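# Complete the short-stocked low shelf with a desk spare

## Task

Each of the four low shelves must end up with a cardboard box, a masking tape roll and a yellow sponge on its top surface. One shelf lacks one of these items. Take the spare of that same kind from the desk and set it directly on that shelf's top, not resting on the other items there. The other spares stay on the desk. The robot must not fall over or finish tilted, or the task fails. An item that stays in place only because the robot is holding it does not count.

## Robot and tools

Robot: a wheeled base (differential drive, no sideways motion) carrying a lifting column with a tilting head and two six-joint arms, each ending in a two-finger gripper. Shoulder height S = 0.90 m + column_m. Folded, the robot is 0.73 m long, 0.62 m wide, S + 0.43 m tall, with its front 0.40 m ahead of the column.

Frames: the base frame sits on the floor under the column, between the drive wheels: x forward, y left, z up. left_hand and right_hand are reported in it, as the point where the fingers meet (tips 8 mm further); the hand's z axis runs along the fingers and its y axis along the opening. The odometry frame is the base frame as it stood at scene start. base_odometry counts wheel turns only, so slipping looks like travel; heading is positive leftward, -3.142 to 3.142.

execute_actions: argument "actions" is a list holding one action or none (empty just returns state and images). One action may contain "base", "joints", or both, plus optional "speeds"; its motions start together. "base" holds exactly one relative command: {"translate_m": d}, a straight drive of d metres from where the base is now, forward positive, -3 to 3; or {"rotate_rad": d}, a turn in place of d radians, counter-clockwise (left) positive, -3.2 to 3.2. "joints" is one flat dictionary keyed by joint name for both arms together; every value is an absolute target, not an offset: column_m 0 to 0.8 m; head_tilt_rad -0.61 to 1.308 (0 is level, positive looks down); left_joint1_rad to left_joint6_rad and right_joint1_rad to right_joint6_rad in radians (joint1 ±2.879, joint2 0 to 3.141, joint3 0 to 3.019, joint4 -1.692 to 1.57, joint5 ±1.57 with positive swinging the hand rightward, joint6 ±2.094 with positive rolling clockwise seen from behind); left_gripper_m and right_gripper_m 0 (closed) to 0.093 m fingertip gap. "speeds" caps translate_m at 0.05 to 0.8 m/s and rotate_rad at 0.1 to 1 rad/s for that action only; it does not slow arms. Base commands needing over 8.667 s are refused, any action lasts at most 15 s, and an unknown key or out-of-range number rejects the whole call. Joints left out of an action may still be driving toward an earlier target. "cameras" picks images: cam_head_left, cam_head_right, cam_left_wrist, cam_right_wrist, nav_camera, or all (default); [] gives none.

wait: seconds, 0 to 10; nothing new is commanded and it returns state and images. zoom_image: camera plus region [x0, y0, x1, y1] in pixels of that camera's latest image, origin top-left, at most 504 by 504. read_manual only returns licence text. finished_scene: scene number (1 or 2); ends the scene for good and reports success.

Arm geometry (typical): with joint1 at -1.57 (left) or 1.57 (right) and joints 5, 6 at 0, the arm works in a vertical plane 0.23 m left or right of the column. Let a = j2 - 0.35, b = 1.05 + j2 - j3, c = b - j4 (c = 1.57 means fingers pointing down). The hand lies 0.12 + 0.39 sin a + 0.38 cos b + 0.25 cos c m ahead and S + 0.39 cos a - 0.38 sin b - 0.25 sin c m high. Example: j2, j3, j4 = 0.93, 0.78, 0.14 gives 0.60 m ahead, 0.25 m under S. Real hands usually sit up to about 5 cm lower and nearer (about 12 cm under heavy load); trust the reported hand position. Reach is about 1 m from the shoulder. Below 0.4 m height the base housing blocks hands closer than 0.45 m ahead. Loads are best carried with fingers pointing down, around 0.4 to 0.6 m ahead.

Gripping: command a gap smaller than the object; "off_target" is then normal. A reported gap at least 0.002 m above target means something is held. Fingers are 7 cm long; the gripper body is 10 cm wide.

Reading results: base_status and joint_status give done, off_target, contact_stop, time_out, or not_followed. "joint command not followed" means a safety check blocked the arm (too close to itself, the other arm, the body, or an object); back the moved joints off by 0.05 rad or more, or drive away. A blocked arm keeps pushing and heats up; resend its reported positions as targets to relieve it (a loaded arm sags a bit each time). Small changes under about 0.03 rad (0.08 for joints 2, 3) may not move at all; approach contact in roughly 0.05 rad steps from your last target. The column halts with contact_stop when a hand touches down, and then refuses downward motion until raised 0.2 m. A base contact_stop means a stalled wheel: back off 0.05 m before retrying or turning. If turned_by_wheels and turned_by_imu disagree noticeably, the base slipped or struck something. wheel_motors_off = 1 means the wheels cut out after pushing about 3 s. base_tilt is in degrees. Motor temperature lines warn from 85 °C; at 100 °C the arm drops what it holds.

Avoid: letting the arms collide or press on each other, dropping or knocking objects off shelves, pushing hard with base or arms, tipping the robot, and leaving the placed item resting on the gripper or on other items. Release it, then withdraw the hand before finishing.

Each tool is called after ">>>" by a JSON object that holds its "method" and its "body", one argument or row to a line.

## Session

>>> {"method": "execute_actions", "body": {
  "actions": [
    {"joints":{"head_tilt_rad":0.45}}
  ]
}}

Scene clock: 0.80 s.
Motor temperatures (°C, as the motors report them): left_arm=[20 23 22 24 23 22] | right_arm=[20 23 21 24 21 21]
base_odometry: x=+0.000 y=+0.000 heading=+0.000 (m, m, rad; odometry frame)
turned_by_wheels: +0.000 (rad since the last result)
turned_by_imu: +0.000 (rad since the last result)
base_tilt: forward=+0.3 right=+0.2 (deg)
base_status: not commanded
joint_positions: column_m=+0.553 head_tilt_rad=+0.469 left_joint1_rad=-1.552 left_joint2_rad=+0.865 left_joint3_rad=+0.408 left_joint4_rad=-0.924 left_joint5_rad=-0.059 left_joint6_rad=+0.034 left_gripper_m=+0.095 right_joint1_rad=+1.578 right_joint2_rad=+0.888 right_joint3_rad=+0.376 right_joint4_rad=-0.923 right_joint5_rad=+0.024 right_joint6_rad=-0.015 right_gripper_m=+0.094
joint_status: all done
wheel_motors_off: 0
motor_effort: left_wheel=+2(2) right_wheel=+3(3) (%)
left_hand: x=+0.1544 y=+0.2388 z=+1.2476 quat_wxyz=(+0.416, -0.020, -0.909, -0.025) (m; base frame)
right_hand: x=+0.1327 y=-0.2282 z=+1.2521 quat_wxyz=(+0.440, +0.015, -0.898, +0.006) (m; base frame)
pictures: cam_head_left, cam_head_right, cam_left_wrist, cam_right_wrist, nav_camera
camera_calibration (this result's frames):
cam_head_left: T_world_to_cam=[[0.103974, -0.992985, -0.056311, 0.134096], [-0.487153, -0.00148437, -0.873315, 1.37241], [0.867105, 0.118234, -0.48389, 0.629963], [0, 0, 0, 1]] pos_world=[0.108389, 0.0607093, 1.51093]
cam_head_right: T_world_to_cam=[[0.103711, -0.993703, -0.042417, -0.0106974], [-0.485897, -0.0134087, -0.873913, 1.37424], [0.867841, 0.111245, -0.484228, 0.631542], [0, 0, 0, 1]] pos_world=[0.120769, -0.0624591, 1.50632]
cam_left_wrist: T_world_to_cam=[[-0.0438579, -0.998495, -0.032926, 0.289354], [-0.0821436, -0.029242, 0.996191, -1.22231], [-0.995655, 0.0463955, -0.0807374, 0.368972], [0, 0, 0, 1]] pos_world=[0.279654, 0.236057, 1.25697]
cam_right_wrist: T_world_to_cam=[[0.0312528, -0.999511, -0.000433178, -0.228336], [-0.0373225, -0.00160009, 0.999302, -1.24486], [-0.998814, -0.0312148, -0.0373543, 0.300021], [0, 0, 0, 1]] pos_world=[0.26034, -0.220851, 1.2551]
Images, in order (width x height): cam_head_left 896x504, cam_head_right 896x504, cam_left_wrist 616x616, cam_right_wrist 616x616, nav_camera 896x504.

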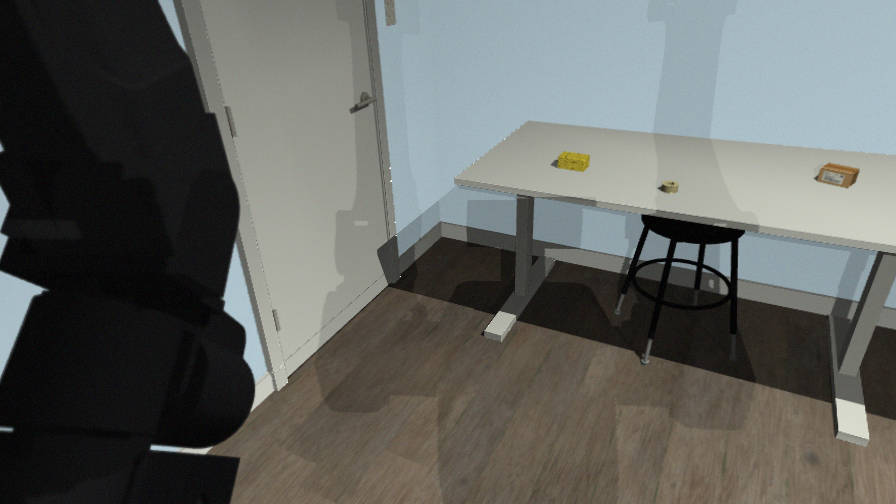

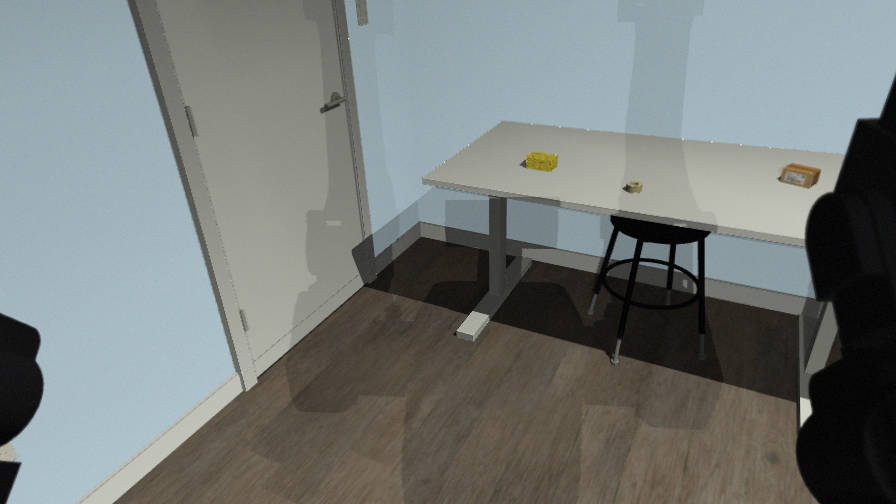

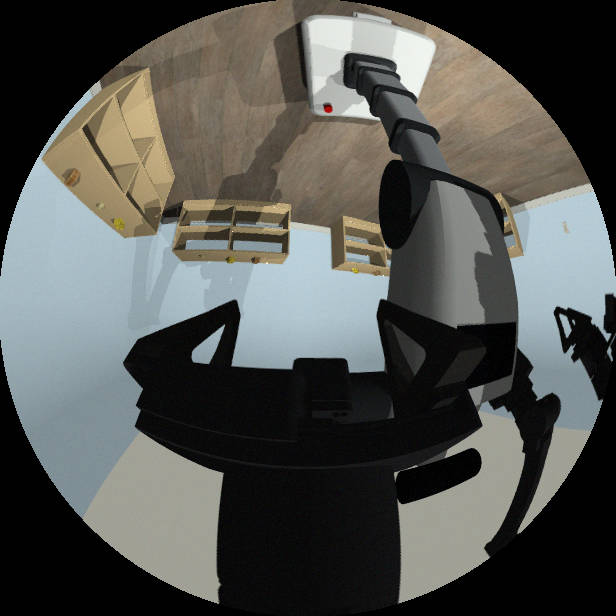

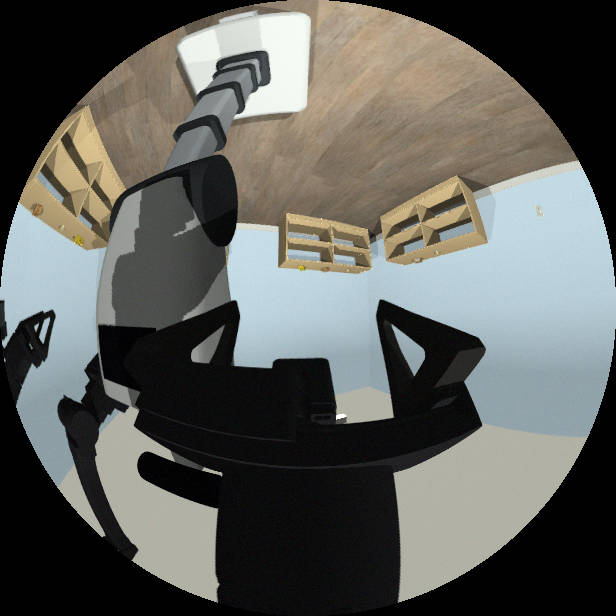

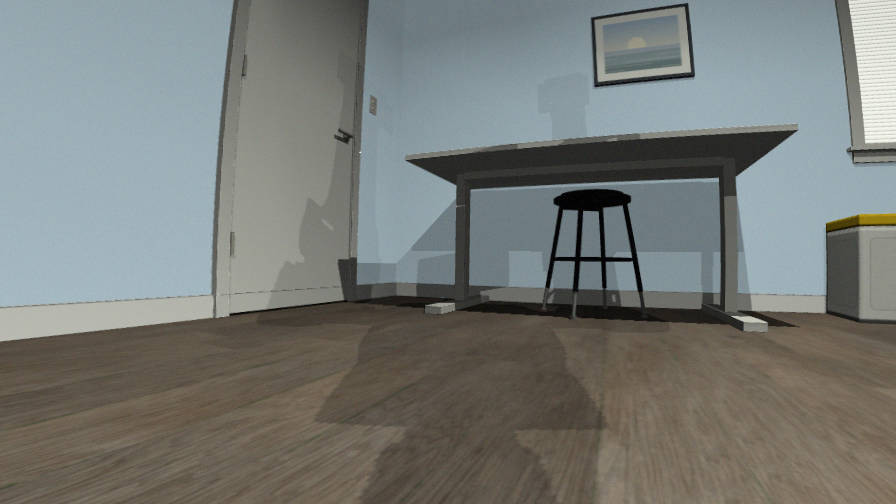

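>>> {"method": "execute_actions", "body": {
  "actions": [
    {"base":{"translate_m":1.35},"joints":{"head_tilt_rad":0.8,"right_joint2_rad":1.75,"right_joint3_rad":1.84,"right_joint4_rad":-0.61}}
  ],
  "cameras": ["cam_head_left","cam_right_wrist","cam_left_wrist"]
}}

Scene clock: 5.83 s.
Motor temperatures (°C, as the motors report them): left_arm=[20 23 22 24 23 22] | right_arm=[20 24 22 24 21 21]
base_odometry: x=+1.350 y=+0.000 heading=-0.001 (m, m, rad; odometry frame)
turned_by_wheels: -0.001 (rad since the last result)
turned_by_imu: -0.001 (rad since the last result)
base_tilt: forward=+0.3 right=+0.2 (deg)
base_status: done
joint_positions: column_m=+0.553 head_tilt_rad=+0.802 left_joint1_rad=-1.552 left_joint2_rad=+0.865 left_joint3_rad=+0.407 left_joint4_rad=-0.924 left_joint5_rad=-0.059 left_joint6_rad=+0.034 left_gripper_m=+0.095 right_joint1_rad=+1.578 right_joint2_rad=+1.749 right_joint3_rad=+1.825 right_joint4_rad=-0.616 right_joint5_rad=+0.024 right_joint6_rad=-0.015 right_gripper_m=+0.094
joint_status: all done
wheel_motors_off: 0
motor_effort: left_wheel=-2(48) right_wheel=+2(42) (%)
left_hand: x=+0.1540 y=+0.2387 z=+1.2477 quat_wxyz=(+0.416, -0.020, -0.909, -0.025) (m; base frame)
right_hand: x=+0.7149 y=-0.2242 z=+0.9583 quat_wxyz=(+0.008, +0.010, -1.000, +0.009) (m; base frame)
pictures: cam_head_left, cam_left_wrist, cam_right_wrist
camera_calibration (this result's frames):
cam_head_left: T_world_to_cam=[[0.0797956, -0.992985, -0.0872591, 0.182926], [-0.746316, -0.00148437, -0.66559, 1.06573], [0.660791, 0.118234, -0.741199, 1.03621], [0, 0, 0, 1]] pos_world=[0.096054, 0.0607093, 1.49334]
cam_left_wrist: T_world_to_cam=[[-0.0438708, -0.998496, -0.0328855, 0.289285], [-0.0813833, -0.0292359, 0.996254, -1.22266], [-0.995717, 0.0463828, -0.0799782, 0.367636], [0, 0, 0, 1]] pos_world=[0.279248, 0.236052, 1.257]
cam_right_wrist: T_world_to_cam=[[0.0163419, -0.999687, 0.0189234, -0.250626], [-0.802969, -0.00184398, 0.596017, 0.004355], [-0.595796, -0.0249349, -0.802749, 1.31746], [0, 0, 0, 1]] pos_world=[0.792531, -0.217689, 1.05974]
Images, in order (width x height): cam_head_left 896x504, cam_left_wrist 616x616, cam_right_wrist 616x616.

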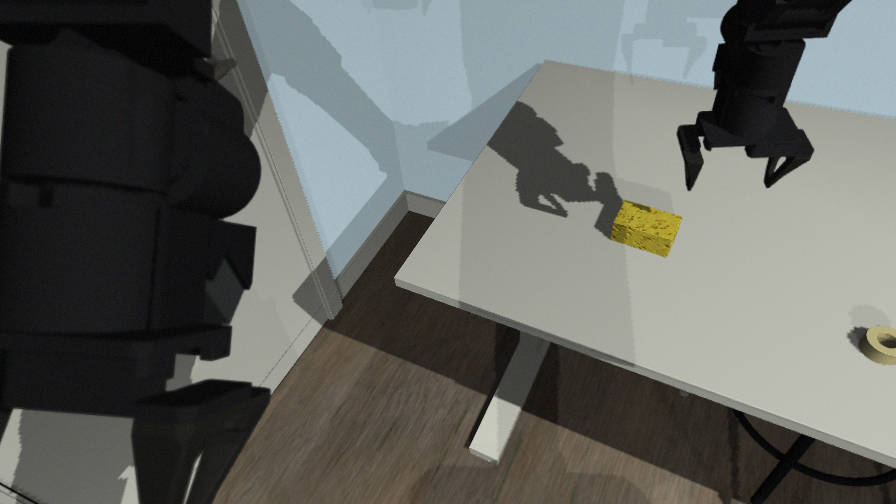

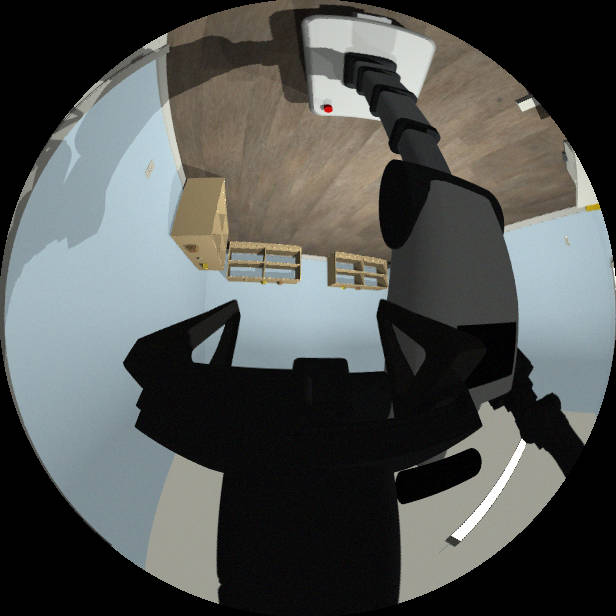

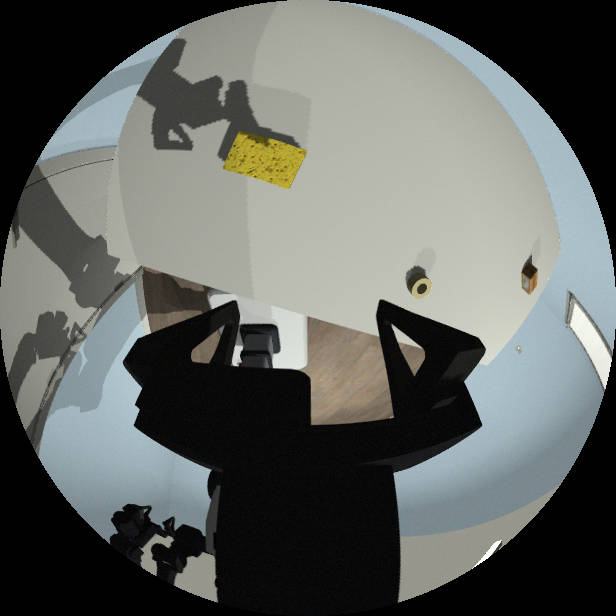

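>>> {"method": "execute_actions", "body": {
  "actions": [
    {"base":{"rotate_rad":0.07},"joints":{"right_joint6_rad":1.95,"column_m":0.43}}
  ],
  "cameras": []
}}

>>> {"method": "execute_actions", "body": {
  "actions": [
    {"base":{"translate_m":0.10}}
  ],
  "cameras": ["cam_head_left","cam_right_wrist"]
}}

Scene clock: 8.83 s.
Motor temperatures (°C, as the motors report them): left_arm=[20 23 22 24 23 22] | right_arm=[20 25 22 24 21 21]
base_odometry: x=+1.350 y=+0.000 heading=+0.067 (m, m, rad; odometry frame)
turned_by_wheels: +0.068 (rad since the last result)
turned_by_imu: +0.067 (rad since the last result)
base_tilt: forward=+0.3 right=+0.2 (deg)
base_status: done
joint_positions: column_m=+0.430 head_tilt_rad=+0.802 left_joint1_rad=-1.552 left_joint2_rad=+0.865 left_joint3_rad=+0.407 left_joint4_rad=-0.924 left_joint5_rad=-0.059 left_joint6_rad=+0.034 left_gripper_m=+0.095 right_joint1_rad=+1.580 right_joint2_rad=+1.749 right_joint3_rad=+1.825 right_joint4_rad=-0.616 right_joint5_rad=+0.024 right_joint6_rad=+1.940 right_gripper_m=+0.094
joint_status: all done
wheel_motors_off: 0
motor_effort: left_wheel=-1(55) right_wheel=+3(43) (%)
left_hand: x=+0.1540 y=+0.2387 z=+1.1250 quat_wxyz=(+0.416, -0.020, -0.909, -0.025) (m; base frame)
right_hand: x=+0.7149 y=-0.2228 z=+0.8355 quat_wxyz=(-0.002, -0.823, -0.567, +0.011) (m; base frame)
pictures: none
No camera images: the call's "cameras" was empty. Leave "cameras" out to get every camera's image.

Scene clock: 10.27 s.
Motor temperatures (°C, as the motors report them): left_arm=[20 23 22 24 23 22] | right_arm=[20 25 22 24 21 21]
base_odometry: x=+1.450 y=+0.006 heading=+0.068 (m, m, rad; odometry frame)
turned_by_wheels: +0.001 (rad since the last result)
turned_by_imu: +0.001 (rad since the last result)
base_tilt: forward=+0.3 right=+0.3 (deg)
base_status: done
joint_positions: column_m=+0.430 head_tilt_rad=+0.803 left_joint1_rad=-1.552 left_joint2_rad=+0.865 left_joint3_rad=+0.408 left_joint4_rad=-0.924 left_joint5_rad=-0.059 left_joint6_rad=+0.034 left_gripper_m=+0.095 right_joint1_rad=+1.580 right_joint2_rad=+1.749 right_joint3_rad=+1.826 right_joint4_rad=-0.616 right_joint5_rad=+0.024 right_joint6_rad=+1.940 right_gripper_m=+0.094
joint_status: not commanded
wheel_motors_off: 0
motor_effort: left_wheel=+1(62) right_wheel=-1(40) (%)
left_hand: x=+0.1546 y=+0.2388 z=+1.1248 quat_wxyz=(+0.416, -0.020, -0.909, -0.025) (m; base frame)
right_hand: x=+0.7153 y=-0.2228 z=+0.8356 quat_wxyz=(-0.003, -0.823, -0.567, +0.011) (m; base frame)
pictures: cam_head_left, cam_right_wrist
camera_calibration (this result's frames):
cam_head_left: T_world_to_cam=[[0.0797768, -0.992985, -0.0872762, 0.172243], [-0.746459, -0.00148437, -0.66543, 0.98383], [0.660632, 0.118234, -0.741341, 0.945463], [0, 0, 0, 1]] pos_world=[0.0960442, 0.0607093, 1.37061]
cam_right_wrist: T_world_to_cam=[[-0.933422, 0.358663, 0.00914223, 0.743253], [0.300541, 0.767735, 0.565913, -0.514973], [0.195953, 0.530983, -0.824414, 0.794893], [0, 0, 0, 1]] pos_world=[0.692778, -0.29329, 0.939956]
Images, in order (width x height): cam_head_left 896x504, cam_right_wrist 616x616.

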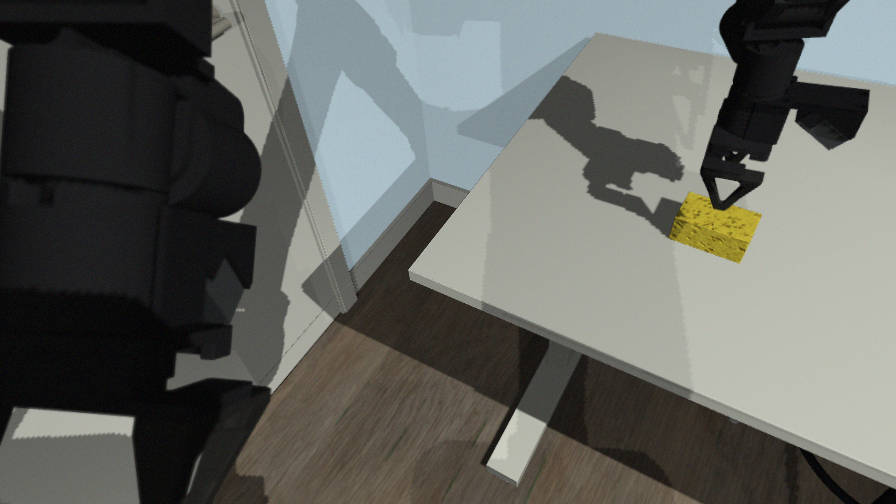

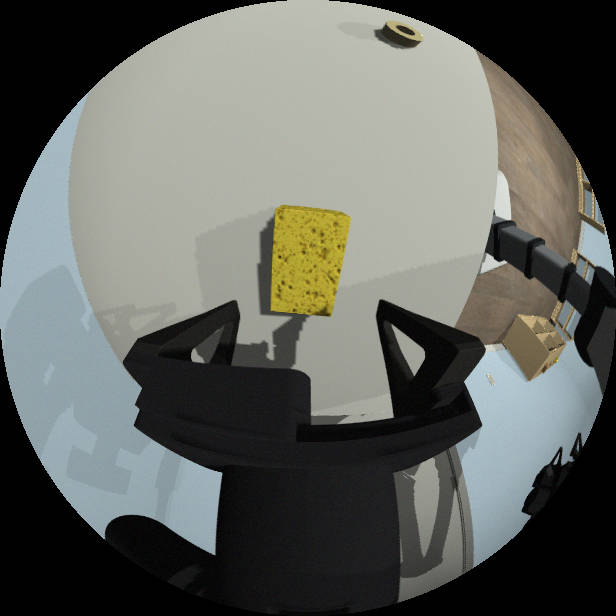

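>>> {"method": "execute_actions", "body": {
  "actions": [
    {"joints":{"column_m":0.335,"right_joint6_rad":2.04}}
  ],
  "cameras": ["cam_head_left","cam_right_wrist"]
}}

>>> {"method": "execute_actions", "body": {
  "actions": [
    {"joints":{"right_gripper_m":0.03}}
  ],
  "cameras": ["cam_head_left"]
}}

Scene clock: 12.87 s.
Motor temperatures (°C, as the motors report them): left_arm=[20 23 22 24 23 22] | right_arm=[20 25 22 24 21 21]
base_odometry: x=+1.450 y=+0.006 heading=+0.068 (m, m, rad; odometry frame)
turned_by_wheels: +0.000 (rad since the last result)
turned_by_imu: -0.001 (rad since the last result)
base_tilt: forward=+0.3 right=+0.2 (deg)
base_status: not commanded
joint_positions: column_m=+0.335 head_tilt_rad=+0.803 left_joint1_rad=-1.552 left_joint2_rad=+0.865 left_joint3_rad=+0.408 left_joint4_rad=-0.924 left_joint5_rad=-0.059 left_joint6_rad=+0.034 left_gripper_m=+0.095 right_joint1_rad=+1.580 right_joint2_rad=+1.749 right_joint3_rad=+1.826 right_joint4_rad=-0.616 right_joint5_rad=+0.024 right_joint6_rad=+2.029 right_gripper_m=+0.094
joint_status: all done
wheel_motors_off: 0
motor_effort: left_wheel=+3(2) right_wheel=-2(1) (%)
left_hand: x=+0.1546 y=+0.2388 z=+1.0298 quat_wxyz=(+0.416, -0.020, -0.909, -0.025) (m; base frame)
right_hand: x=+0.7153 y=-0.2228 z=+0.7406 quat_wxyz=(-0.003, -0.848, -0.530, +0.011) (m; base frame)
pictures: cam_head_left, cam_right_wrist
camera_calibration (this result's frames):
cam_head_left: T_world_to_cam=[[0.0797768, -0.992985, -0.0872762, 0.16395], [-0.746459, -0.00148437, -0.66543, 0.9206], [0.660632, 0.118234, -0.741341, 0.87502], [0, 0, 0, 1]] pos_world=[0.0960442, 0.0607093, 1.27559]
cam_right_wrist: T_world_to_cam=[[-0.897754, 0.440438, 0.00724694, 0.738233], [0.366967, 0.738694, 0.56539, -0.514794], [0.243666, 0.51024, -0.824792, 0.678089], [0, 0, 0, 1]] pos_world=[0.686437, -0.290858, 0.844992]
Images, in order (width x height): cam_head_left 896x504, cam_right_wrist 616x616.

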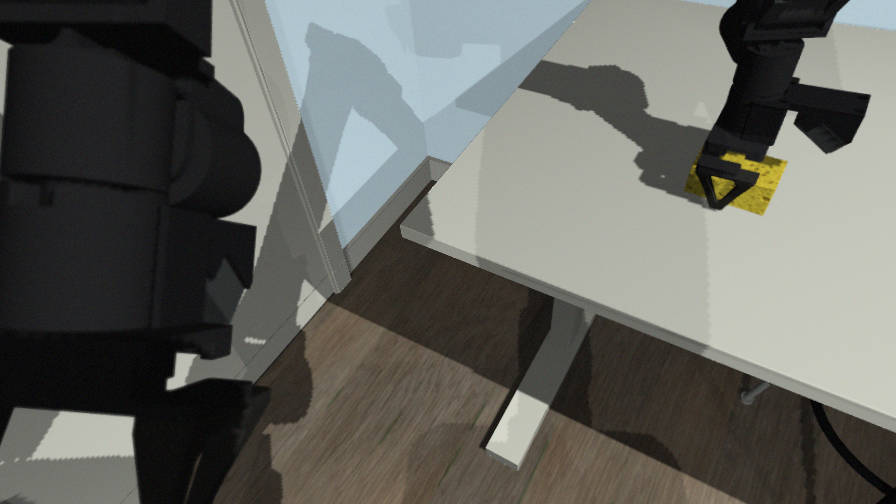

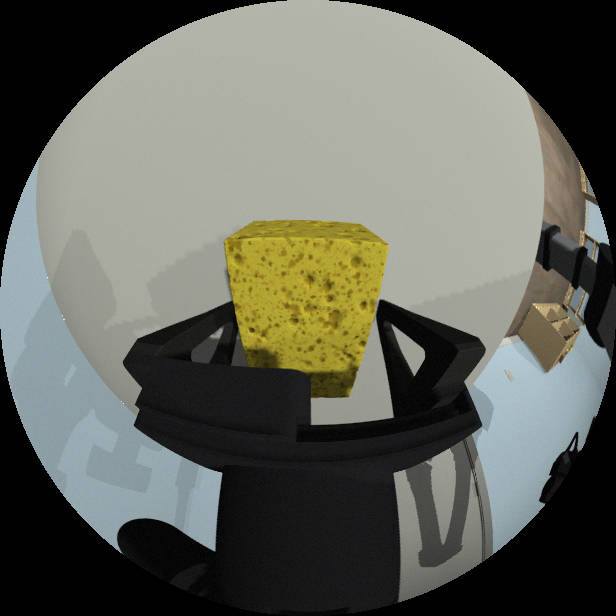

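Scene clock: 13.50 s.
Motor temperatures (°C, as the motors report them): left_arm=[20 23 22 24 23 22] | right_arm=[20 25 22 24 21 21]
base_odometry: x=+1.450 y=+0.006 heading=+0.068 (m, m, rad; odometry frame)
turned_by_wheels: +0.000 (rad since the last result)
turned_by_imu: +0.000 (rad since the last result)
base_tilt: forward=+0.3 right=+0.2 (deg)
base_status: not commanded
joint_positions: column_m=+0.335 head_tilt_rad=+0.803 left_joint1_rad=-1.552 left_joint2_rad=+0.865 left_joint3_rad=+0.408 left_joint4_rad=-0.924 left_joint5_rad=-0.059 left_joint6_rad=+0.034 left_gripper_m=+0.095 right_joint1_rad=+1.580 right_joint2_rad=+1.749 right_joint3_rad=+1.826 right_joint4_rad=-0.616 right_joint5_rad=+0.024 right_joint6_rad=+2.029 right_gripper_m=+0.059
joint_status: right_gripper_m off_target (ended at +0.059, target +0.030)
wheel_motors_off: 0
motor_effort: left_wheel=+3(2) right_wheel=-2(1) (%)
left_hand: x=+0.1546 y=+0.2388 z=+1.0298 quat_wxyz=(+0.416, -0.020, -0.909, -0.025) (m; base frame)
right_hand: x=+0.7153 y=-0.2228 z=+0.7406 quat_wxyz=(-0.003, -0.848, -0.530, +0.011) (m; base frame)
pictures: cam_head_left
camera_calibration (this result's frames):
cam_head_left: T_world_to_cam=[[0.0797768, -0.992985, -0.0872762, 0.16395], [-0.746459, -0.00148437, -0.66543, 0.9206], [0.660632, 0.118234, -0.741341, 0.875021], [0, 0, 0, 1]] pos_world=[0.0960442, 0.0607093, 1.27559]
Images, in order (width x height): cam_head_left 896x504.

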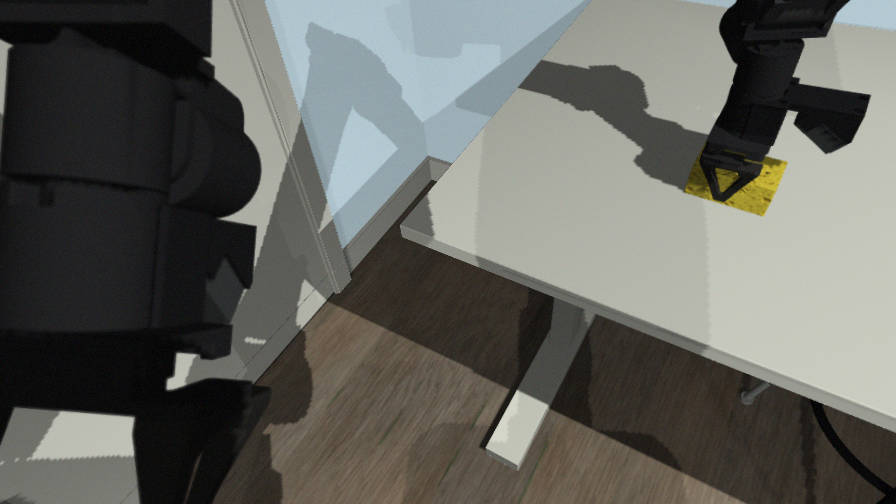

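>>> {"method": "execute_actions", "body": {
  "actions": [
    {"joints":{"column_m":0.42,"head_tilt_rad":0.6}}
  ],
  "cameras": []
}}

>>> {"method": "execute_actions", "body": {
  "actions": [
    {"base":{"translate_m":-0.3}}
  ],
  "cameras": []
}}

>>> {"method": "execute_actions", "body": {
  "actions": [
    {"base":{"rotate_rad":-2.46}}
  ],
  "cameras": []
}}

>>> {"method": "execute_actions", "body": {
  "actions": [
    {"base":{"translate_m":1.5},"joints":{"column_m":0.33}}
  ],
  "cameras": ["cam_head_left","cam_head_right"]
}}

Scene clock: 16.87 s.
Motor temperatures (°C, as the motors report them): left_arm=[20 23 22 24 23 22] | right_arm=[20 26 22 24 21 21]
base_odometry: x=+1.450 y=+0.006 heading=+0.068 (m, m, rad; odometry frame)
turned_by_wheels: +0.000 (rad since the last result)
turned_by_imu: -0.001 (rad since the last result)
base_tilt: forward=+0.3 right=+0.2 (deg)
base_status: not commanded
joint_positions: column_m=+0.420 head_tilt_rad=+0.617 left_joint1_rad=-1.552 left_joint2_rad=+0.865 left_joint3_rad=+0.408 left_joint4_rad=-0.924 left_joint5_rad=-0.059 left_joint6_rad=+0.034 left_gripper_m=+0.095 right_joint1_rad=+1.580 right_joint2_rad=+1.749 right_joint3_rad=+1.826 right_joint4_rad=-0.616 right_joint5_rad=+0.024 right_joint6_rad=+2.029 right_gripper_m=+0.059
joint_status: all done
wheel_motors_off: 0
motor_effort: left_wheel=+3(2) right_wheel=-2(2) (%)
left_hand: x=+0.1546 y=+0.2388 z=+1.1147 quat_wxyz=(+0.416, -0.020, -0.909, -0.025) (m; base frame)
right_hand: x=+0.7153 y=-0.2228 z=+0.8255 quat_wxyz=(-0.003, -0.848, -0.530, +0.011) (m; base frame)
pictures: none
No camera images: the call's "cameras" was empty. Leave "cameras" out to get every camera's image.

Scene clock: 18.80 s.
Motor temperatures (°C, as the motors report them): left_arm=[20 23 22 24 23 22] | right_arm=[20 26 22 24 21 21]
base_odometry: x=+1.151 y=-0.014 heading=+0.069 (m, m, rad; odometry frame)
turned_by_wheels: +0.001 (rad since the last result)
turned_by_imu: +0.000 (rad since the last result)
base_tilt: forward=+0.3 right=+0.3 (deg)
base_status: done
joint_positions: column_m=+0.420 head_tilt_rad=+0.617 left_joint1_rad=-1.552 left_joint2_rad=+0.865 left_joint3_rad=+0.405 left_joint4_rad=-0.924 left_joint5_rad=-0.059 left_joint6_rad=+0.034 left_gripper_m=+0.095 right_joint1_rad=+1.580 right_joint2_rad=+1.749 right_joint3_rad=+1.826 right_joint4_rad=-0.615 right_joint5_rad=+0.024 right_joint6_rad=+2.029 right_gripper_m=+0.059
joint_status: not commanded
wheel_motors_off: 0
motor_effort: left_wheel=+0(74) right_wheel=+0(29) (%)
left_hand: x=+0.1527 y=+0.2387 z=+1.1152 quat_wxyz=(+0.417, -0.020, -0.908, -0.025) (m; base frame)
right_hand: x=+0.7156 y=-0.2228 z=+0.8256 quat_wxyz=(-0.003, -0.848, -0.530, +0.010) (m; base frame)
pictures: none
No camera images: the call's "cameras" was empty. Leave "cameras" out to get every camera's image.

Scene clock: 22.83 s.
Motor temperatures (°C, as the motors report them): left_arm=[20 23 22 24 23 22] | right_arm=[20 26 23 24 21 21]
base_odometry: x=+1.151 y=-0.014 heading=-2.389 (m, m, rad; odometry frame)
turned_by_wheels: -2.459 (rad since the last result)
turned_by_imu: -2.481 (rad since the last result)
base_tilt: forward=+0.3 right=+0.2 (deg)
base_status: done
joint_positions: column_m=+0.420 head_tilt_rad=+0.617 left_joint1_rad=-1.552 left_joint2_rad=+0.865 left_joint3_rad=+0.405 left_joint4_rad=-0.924 left_joint5_rad=-0.059 left_joint6_rad=+0.034 left_gripper_m=+0.095 right_joint1_rad=+1.573 right_joint2_rad=+1.749 right_joint3_rad=+1.826 right_joint4_rad=-0.615 right_joint5_rad=+0.024 right_joint6_rad=+2.029 right_gripper_m=+0.059
joint_status: not commanded
wheel_motors_off: 0
motor_effort: left_wheel=+7(65) right_wheel=-6(40) (%)
left_hand: x=+0.1527 y=+0.2387 z=+1.1152 quat_wxyz=(+0.417, -0.020, -0.908, -0.025) (m; base frame)
right_hand: x=+0.7156 y=-0.2276 z=+0.8256 quat_wxyz=(-0.006, -0.849, -0.529, +0.012) (m; base frame)
pictures: none
No camera images: the call's "cameras" was empty. Leave "cameras" out to get every camera's image.

Scene clock: 26.77 s.
Motor temperatures (°C, as the motors report them): left_arm=[20 23 22 24 23 22] | right_arm=[20 26 23 24 21 21]
base_odometry: x=+0.055 y=-1.039 heading=-2.391 (m, m, rad; odometry frame)
turned_by_wheels: -0.001 (rad since the last result)
turned_by_imu: +0.000 (rad since the last result)
base_tilt: forward=+0.3 right=+0.2 (deg)
base_status: done
joint_positions: column_m=+0.330 head_tilt_rad=+0.617 left_joint1_rad=-1.552 left_joint2_rad=+0.865 left_joint3_rad=+0.408 left_joint4_rad=-0.924 left_joint5_rad=-0.059 left_joint6_rad=+0.034 left_gripper_m=+0.095 right_joint1_rad=+1.573 right_joint2_rad=+1.749 right_joint3_rad=+1.826 right_joint4_rad=-0.615 right_joint5_rad=+0.024 right_joint6_rad=+2.029 right_gripper_m=+0.059
joint_status: all done
wheel_motors_off: 0
motor_effort: left_wheel=-1(63) right_wheel=+0(51) (%)
left_hand: x=+0.1544 y=+0.2388 z=+1.0248 quat_wxyz=(+0.416, -0.020, -0.909, -0.025) (m; base frame)
right_hand: x=+0.7156 y=-0.2276 z=+0.7357 quat_wxyz=(-0.006, -0.849, -0.529, +0.012) (m; base frame)
pictures: cam_head_left, cam_head_right
camera_calibration (this result's frames):
cam_head_left: T_world_to_cam=[[0.0945135, -0.992985, -0.071054, 0.141428], [-0.61083, -0.00148437, -0.79176, 1.07674], [0.7861, 0.118234, -0.606685, 0.687828], [0, 0, 0, 1]] pos_world=[0.103637, 0.0607093, 1.27986]
cam_head_right: T_world_to_cam=[[0.0963066, -0.993703, -0.0572737, -0.000223842], [-0.609676, -0.0134087, -0.792537, 1.07867], [0.786779, 0.111245, -0.607128, 0.689472], [0, 0, 0, 1]] pos_world=[0.1152, -0.0624591, 1.27347]
Images, in order (width x height): cam_head_left 896x504, cam_head_right 896x504.

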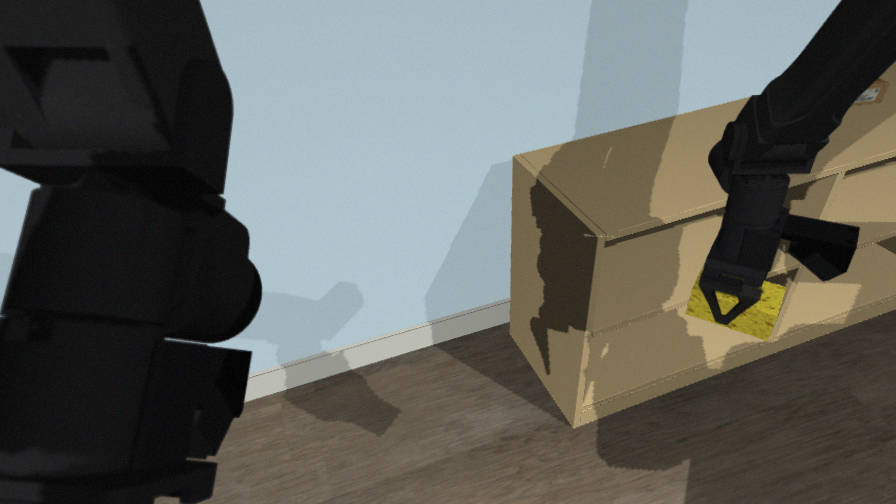

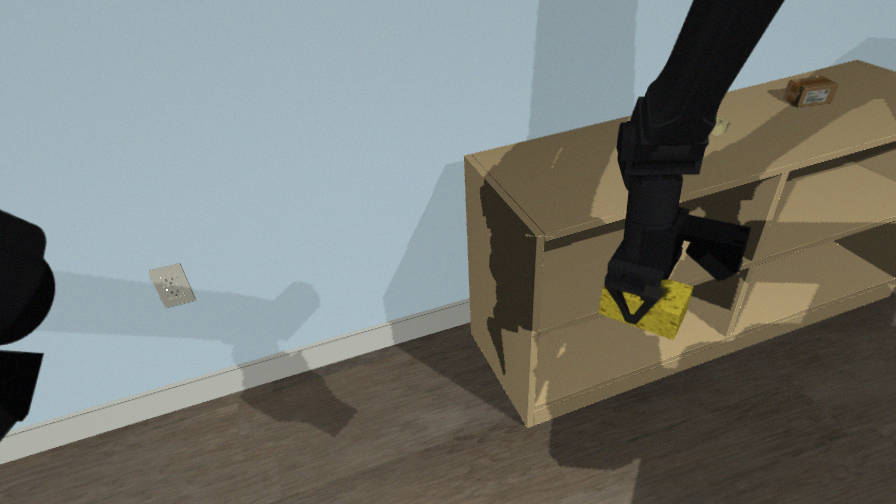

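>>> {"method": "execute_actions", "body": {
  "actions": [
    {"base":{"translate_m":0.54},"joints":{"column_m":0.29}}
  ],
  "cameras": []
}}

>>> {"method": "execute_actions", "body": {
  "actions": [
    {"joints":{"column_m":0.225}}
  ],
  "cameras": ["cam_head_left","cam_right_wrist"]
}}

Scene clock: 30.23 s.
Motor temperatures (°C, as the motors report them): left_arm=[20 23 22 24 23 22] | right_arm=[20 27 23 24 21 21]
base_odometry: x=-0.340 y=-1.407 heading=-2.391 (m, m, rad; odometry frame)
turned_by_wheels: -0.001 (rad since the last result)
turned_by_imu: -0.001 (rad since the last result)
base_tilt: forward=+0.3 right=+0.2 (deg)
base_status: done
joint_positions: column_m=+0.290 head_tilt_rad=+0.617 left_joint1_rad=-1.552 left_joint2_rad=+0.865 left_joint3_rad=+0.409 left_joint4_rad=-0.924 left_joint5_rad=-0.059 left_joint6_rad=+0.034 left_gripper_m=+0.095 right_joint1_rad=+1.573 right_joint2_rad=+1.749 right_joint3_rad=+1.827 right_joint4_rad=-0.615 right_joint5_rad=+0.024 right_joint6_rad=+2.029 right_gripper_m=+0.059
joint_status: all done
wheel_motors_off: 0
motor_effort: left_wheel=-1(44) right_wheel=+1(37) (%)
left_hand: x=+0.1552 y=+0.2388 z=+0.9846 quat_wxyz=(+0.415, -0.020, -0.909, -0.025) (m; base frame)
right_hand: x=+0.7161 y=-0.2276 z=+0.6958 quat_wxyz=(-0.006, -0.849, -0.529, +0.011) (m; base frame)
pictures: none
No camera images: the call's "cameras" was empty. Leave "cameras" out to get every camera's image.

Scene clock: 31.67 s.
Motor temperatures (°C, as the motors report them): left_arm=[20 23 22 24 23 22] | right_arm=[20 27 23 24 21 21]
base_odometry: x=-0.340 y=-1.407 heading=-2.391 (m, m, rad; odometry frame)
turned_by_wheels: +0.000 (rad since the last result)
turned_by_imu: -0.001 (rad since the last result)
base_tilt: forward=+0.3 right=+0.2 (deg)
base_status: not commanded
joint_positions: column_m=+0.225 head_tilt_rad=+0.617 left_joint1_rad=-1.552 left_joint2_rad=+0.865 left_joint3_rad=+0.409 left_joint4_rad=-0.924 left_joint5_rad=-0.059 left_joint6_rad=+0.034 left_gripper_m=+0.095 right_joint1_rad=+1.573 right_joint2_rad=+1.749 right_joint3_rad=+1.827 right_joint4_rad=-0.615 right_joint5_rad=+0.024 right_joint6_rad=+2.029 right_gripper_m=+0.059
joint_status: all done
wheel_motors_off: 0
motor_effort: left_wheel=-2(2) right_wheel=+2(2) (%)
left_hand: x=+0.1552 y=+0.2388 z=+0.9196 quat_wxyz=(+0.415, -0.020, -0.909, -0.025) (m; base frame)
right_hand: x=+0.7161 y=-0.2276 z=+0.6309 quat_wxyz=(-0.006, -0.849, -0.529, +0.011) (m; base frame)
pictures: cam_head_left, cam_right_wrist
camera_calibration (this result's frames):
cam_head_left: T_world_to_cam=[[0.094525, -0.992985, -0.0710387, 0.13395], [-0.610702, -0.00148437, -0.791859, 0.993742], [0.786199, 0.118234, -0.606558, 0.623984], [0, 0, 0, 1]] pos_world=[0.103643, 0.0607093, 1.1749]
cam_right_wrist: T_world_to_cam=[[-0.896157, 0.443726, 0.00304676, 0.744163], [0.368576, 0.740524, 0.56194, -0.448033], [0.247091, 0.50471, -0.827172, 0.587641], [0, 0, 0, 1]] pos_world=[0.686819, -0.295014, 0.735581]
Images, in order (width x height): cam_head_left 896x504, cam_right_wrist 616x616.

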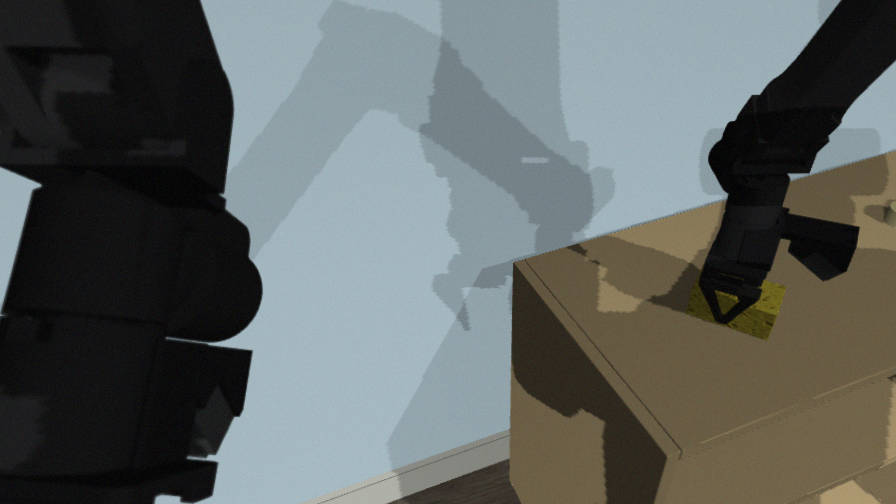

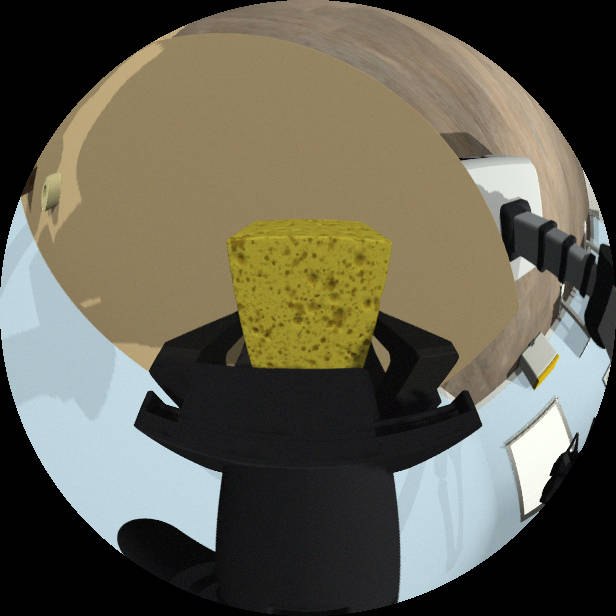

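>>> {"method": "execute_actions", "body": {
  "actions": [
    {"joints":{"column_m":0.213}}
  ],
  "cameras": []
}}

>>> {"method": "execute_actions", "body": {
  "actions": [
    {"joints":{"right_gripper_m":0.093}}
  ],
  "cameras": []
}}

>>> {"method": "execute_actions", "body": {
  "actions": [
    {"joints":{"column_m":0.3}}
  ],
  "cameras": ["cam_head_left"]
}}

>>> {"method": "finished_scene", "body": {
  "scene": 2
}}

Scene clock: 33.30 s.
Motor temperatures (°C, as the motors report them): left_arm=[20 23 22 24 23 22] | right_arm=[20 27 23 24 21 21]
base_odometry: x=-0.340 y=-1.407 heading=-2.391 (m, m, rad; odometry frame)
turned_by_wheels: +0.000 (rad since the last result)
turned_by_imu: -0.001 (rad since the last result)
base_tilt: forward=+0.3 right=+0.2 (deg)
base_status: not commanded
joint_positions: column_m=+0.213 head_tilt_rad=+0.617 left_joint1_rad=-1.552 left_joint2_rad=+0.865 left_joint3_rad=+0.409 left_joint4_rad=-0.924 left_joint5_rad=-0.059 left_joint6_rad=+0.034 left_gripper_m=+0.095 right_joint1_rad=+1.573 right_joint2_rad=+1.731 right_joint3_rad=+1.827 right_joint4_rad=-0.620 right_joint5_rad=+0.024 right_joint6_rad=+2.029 right_gripper_m=+0.059
joint_status: all done
wheel_motors_off: 0
motor_effort: left_wheel=-2(3) right_wheel=+3(3) (%)
left_hand: x=+0.1552 y=+0.2388 z=+0.9076 quat_wxyz=(+0.415, -0.020, -0.909, -0.025) (m; base frame)
right_hand: x=+0.7239 y=-0.2277 z=+0.6298 quat_wxyz=(-0.009, -0.849, -0.528, +0.006) (m; base frame)
pictures: none
No camera images: the call's "cameras" was empty. Leave "cameras" out to get every camera's image.

Scene clock: 33.93 s.
Motor temperatures (°C, as the motors report them): left_arm=[20 23 22 24 23 22] | right_arm=[20 27 23 24 21 21]
base_odometry: x=-0.340 y=-1.407 heading=-2.391 (m, m, rad; odometry frame)
turned_by_wheels: +0.000 (rad since the last result)
turned_by_imu: +0.000 (rad since the last result)
base_tilt: forward=+0.3 right=+0.2 (deg)
base_status: not commanded
joint_positions: column_m=+0.213 head_tilt_rad=+0.617 left_joint1_rad=-1.552 left_joint2_rad=+0.865 left_joint3_rad=+0.409 left_joint4_rad=-0.924 left_joint5_rad=-0.059 left_joint6_rad=+0.034 left_gripper_m=+0.095 right_joint1_rad=+1.573 right_joint2_rad=+1.733 right_joint3_rad=+1.827 right_joint4_rad=-0.619 right_joint5_rad=+0.024 right_joint6_rad=+2.029 right_gripper_m=+0.093
joint_status: all done
wheel_motors_off: 0
motor_effort: left_wheel=-3(3) right_wheel=+2(3) (%)
left_hand: x=+0.1552 y=+0.2388 z=+0.9076 quat_wxyz=(+0.415, -0.020, -0.909, -0.025) (m; base frame)
right_hand: x=+0.7232 y=-0.2277 z=+0.6286 quat_wxyz=(-0.009, -0.849, -0.529, +0.006) (m; base frame)
pictures: none
No camera images: the call's "cameras" was empty. Leave "cameras" out to get every camera's image.

Scene clock: 35.67 s.
Motor temperatures (°C, as the motors report them): left_arm=[20 23 22 24 23 22] | right_arm=[20 27 23 24 21 21]
base_odometry: x=-0.340 y=-1.407 heading=-2.391 (m, m, rad; odometry frame)
turned_by_wheels: +0.000 (rad since the last result)
turned_by_imu: -0.001 (rad since the last result)
base_tilt: forward=+0.3 right=+0.2 (deg)
base_status: not commanded
joint_positions: column_m=+0.300 head_tilt_rad=+0.617 left_joint1_rad=-1.552 left_joint2_rad=+0.865 left_joint3_rad=+0.409 left_joint4_rad=-0.924 left_joint5_rad=-0.059 left_joint6_rad=+0.034 left_gripper_m=+0.095 right_joint1_rad=+1.573 right_joint2_rad=+1.733 right_joint3_rad=+1.827 right_joint4_rad=-0.619 right_joint5_rad=+0.024 right_joint6_rad=+2.029 right_gripper_m=+0.093
joint_status: all done
wheel_motors_off: 0
motor_effort: left_wheel=-3(3) right_wheel=+2(2) (%)
left_hand: x=+0.1552 y=+0.2388 z=+0.9945 quat_wxyz=(+0.415, -0.020, -0.909, -0.025) (m; base frame)
right_hand: x=+0.7228 y=-0.2277 z=+0.7151 quat_wxyz=(-0.009, -0.849, -0.529, +0.006) (m; base frame)
pictures: cam_head_left
camera_calibration (this result's frames):
cam_head_left: T_world_to_cam=[[0.094525, -0.992985, -0.0710387, 0.13927], [-0.610702, -0.00148437, -0.791859, 1.05304], [0.786199, 0.118234, -0.606558, 0.66941], [0, 0, 0, 1]] pos_world=[0.103643, 0.0607093, 1.24979]
Images, in order (width x height): cam_head_left 896x504.

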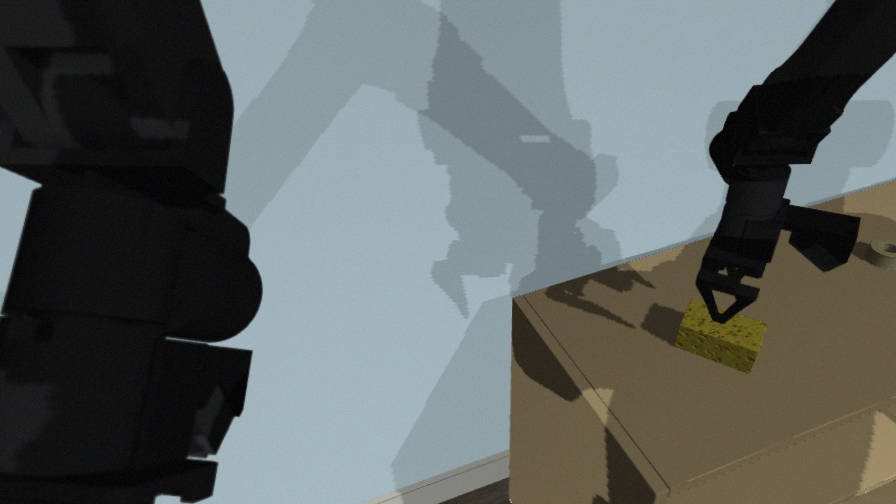

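The scene is finished: the task was done.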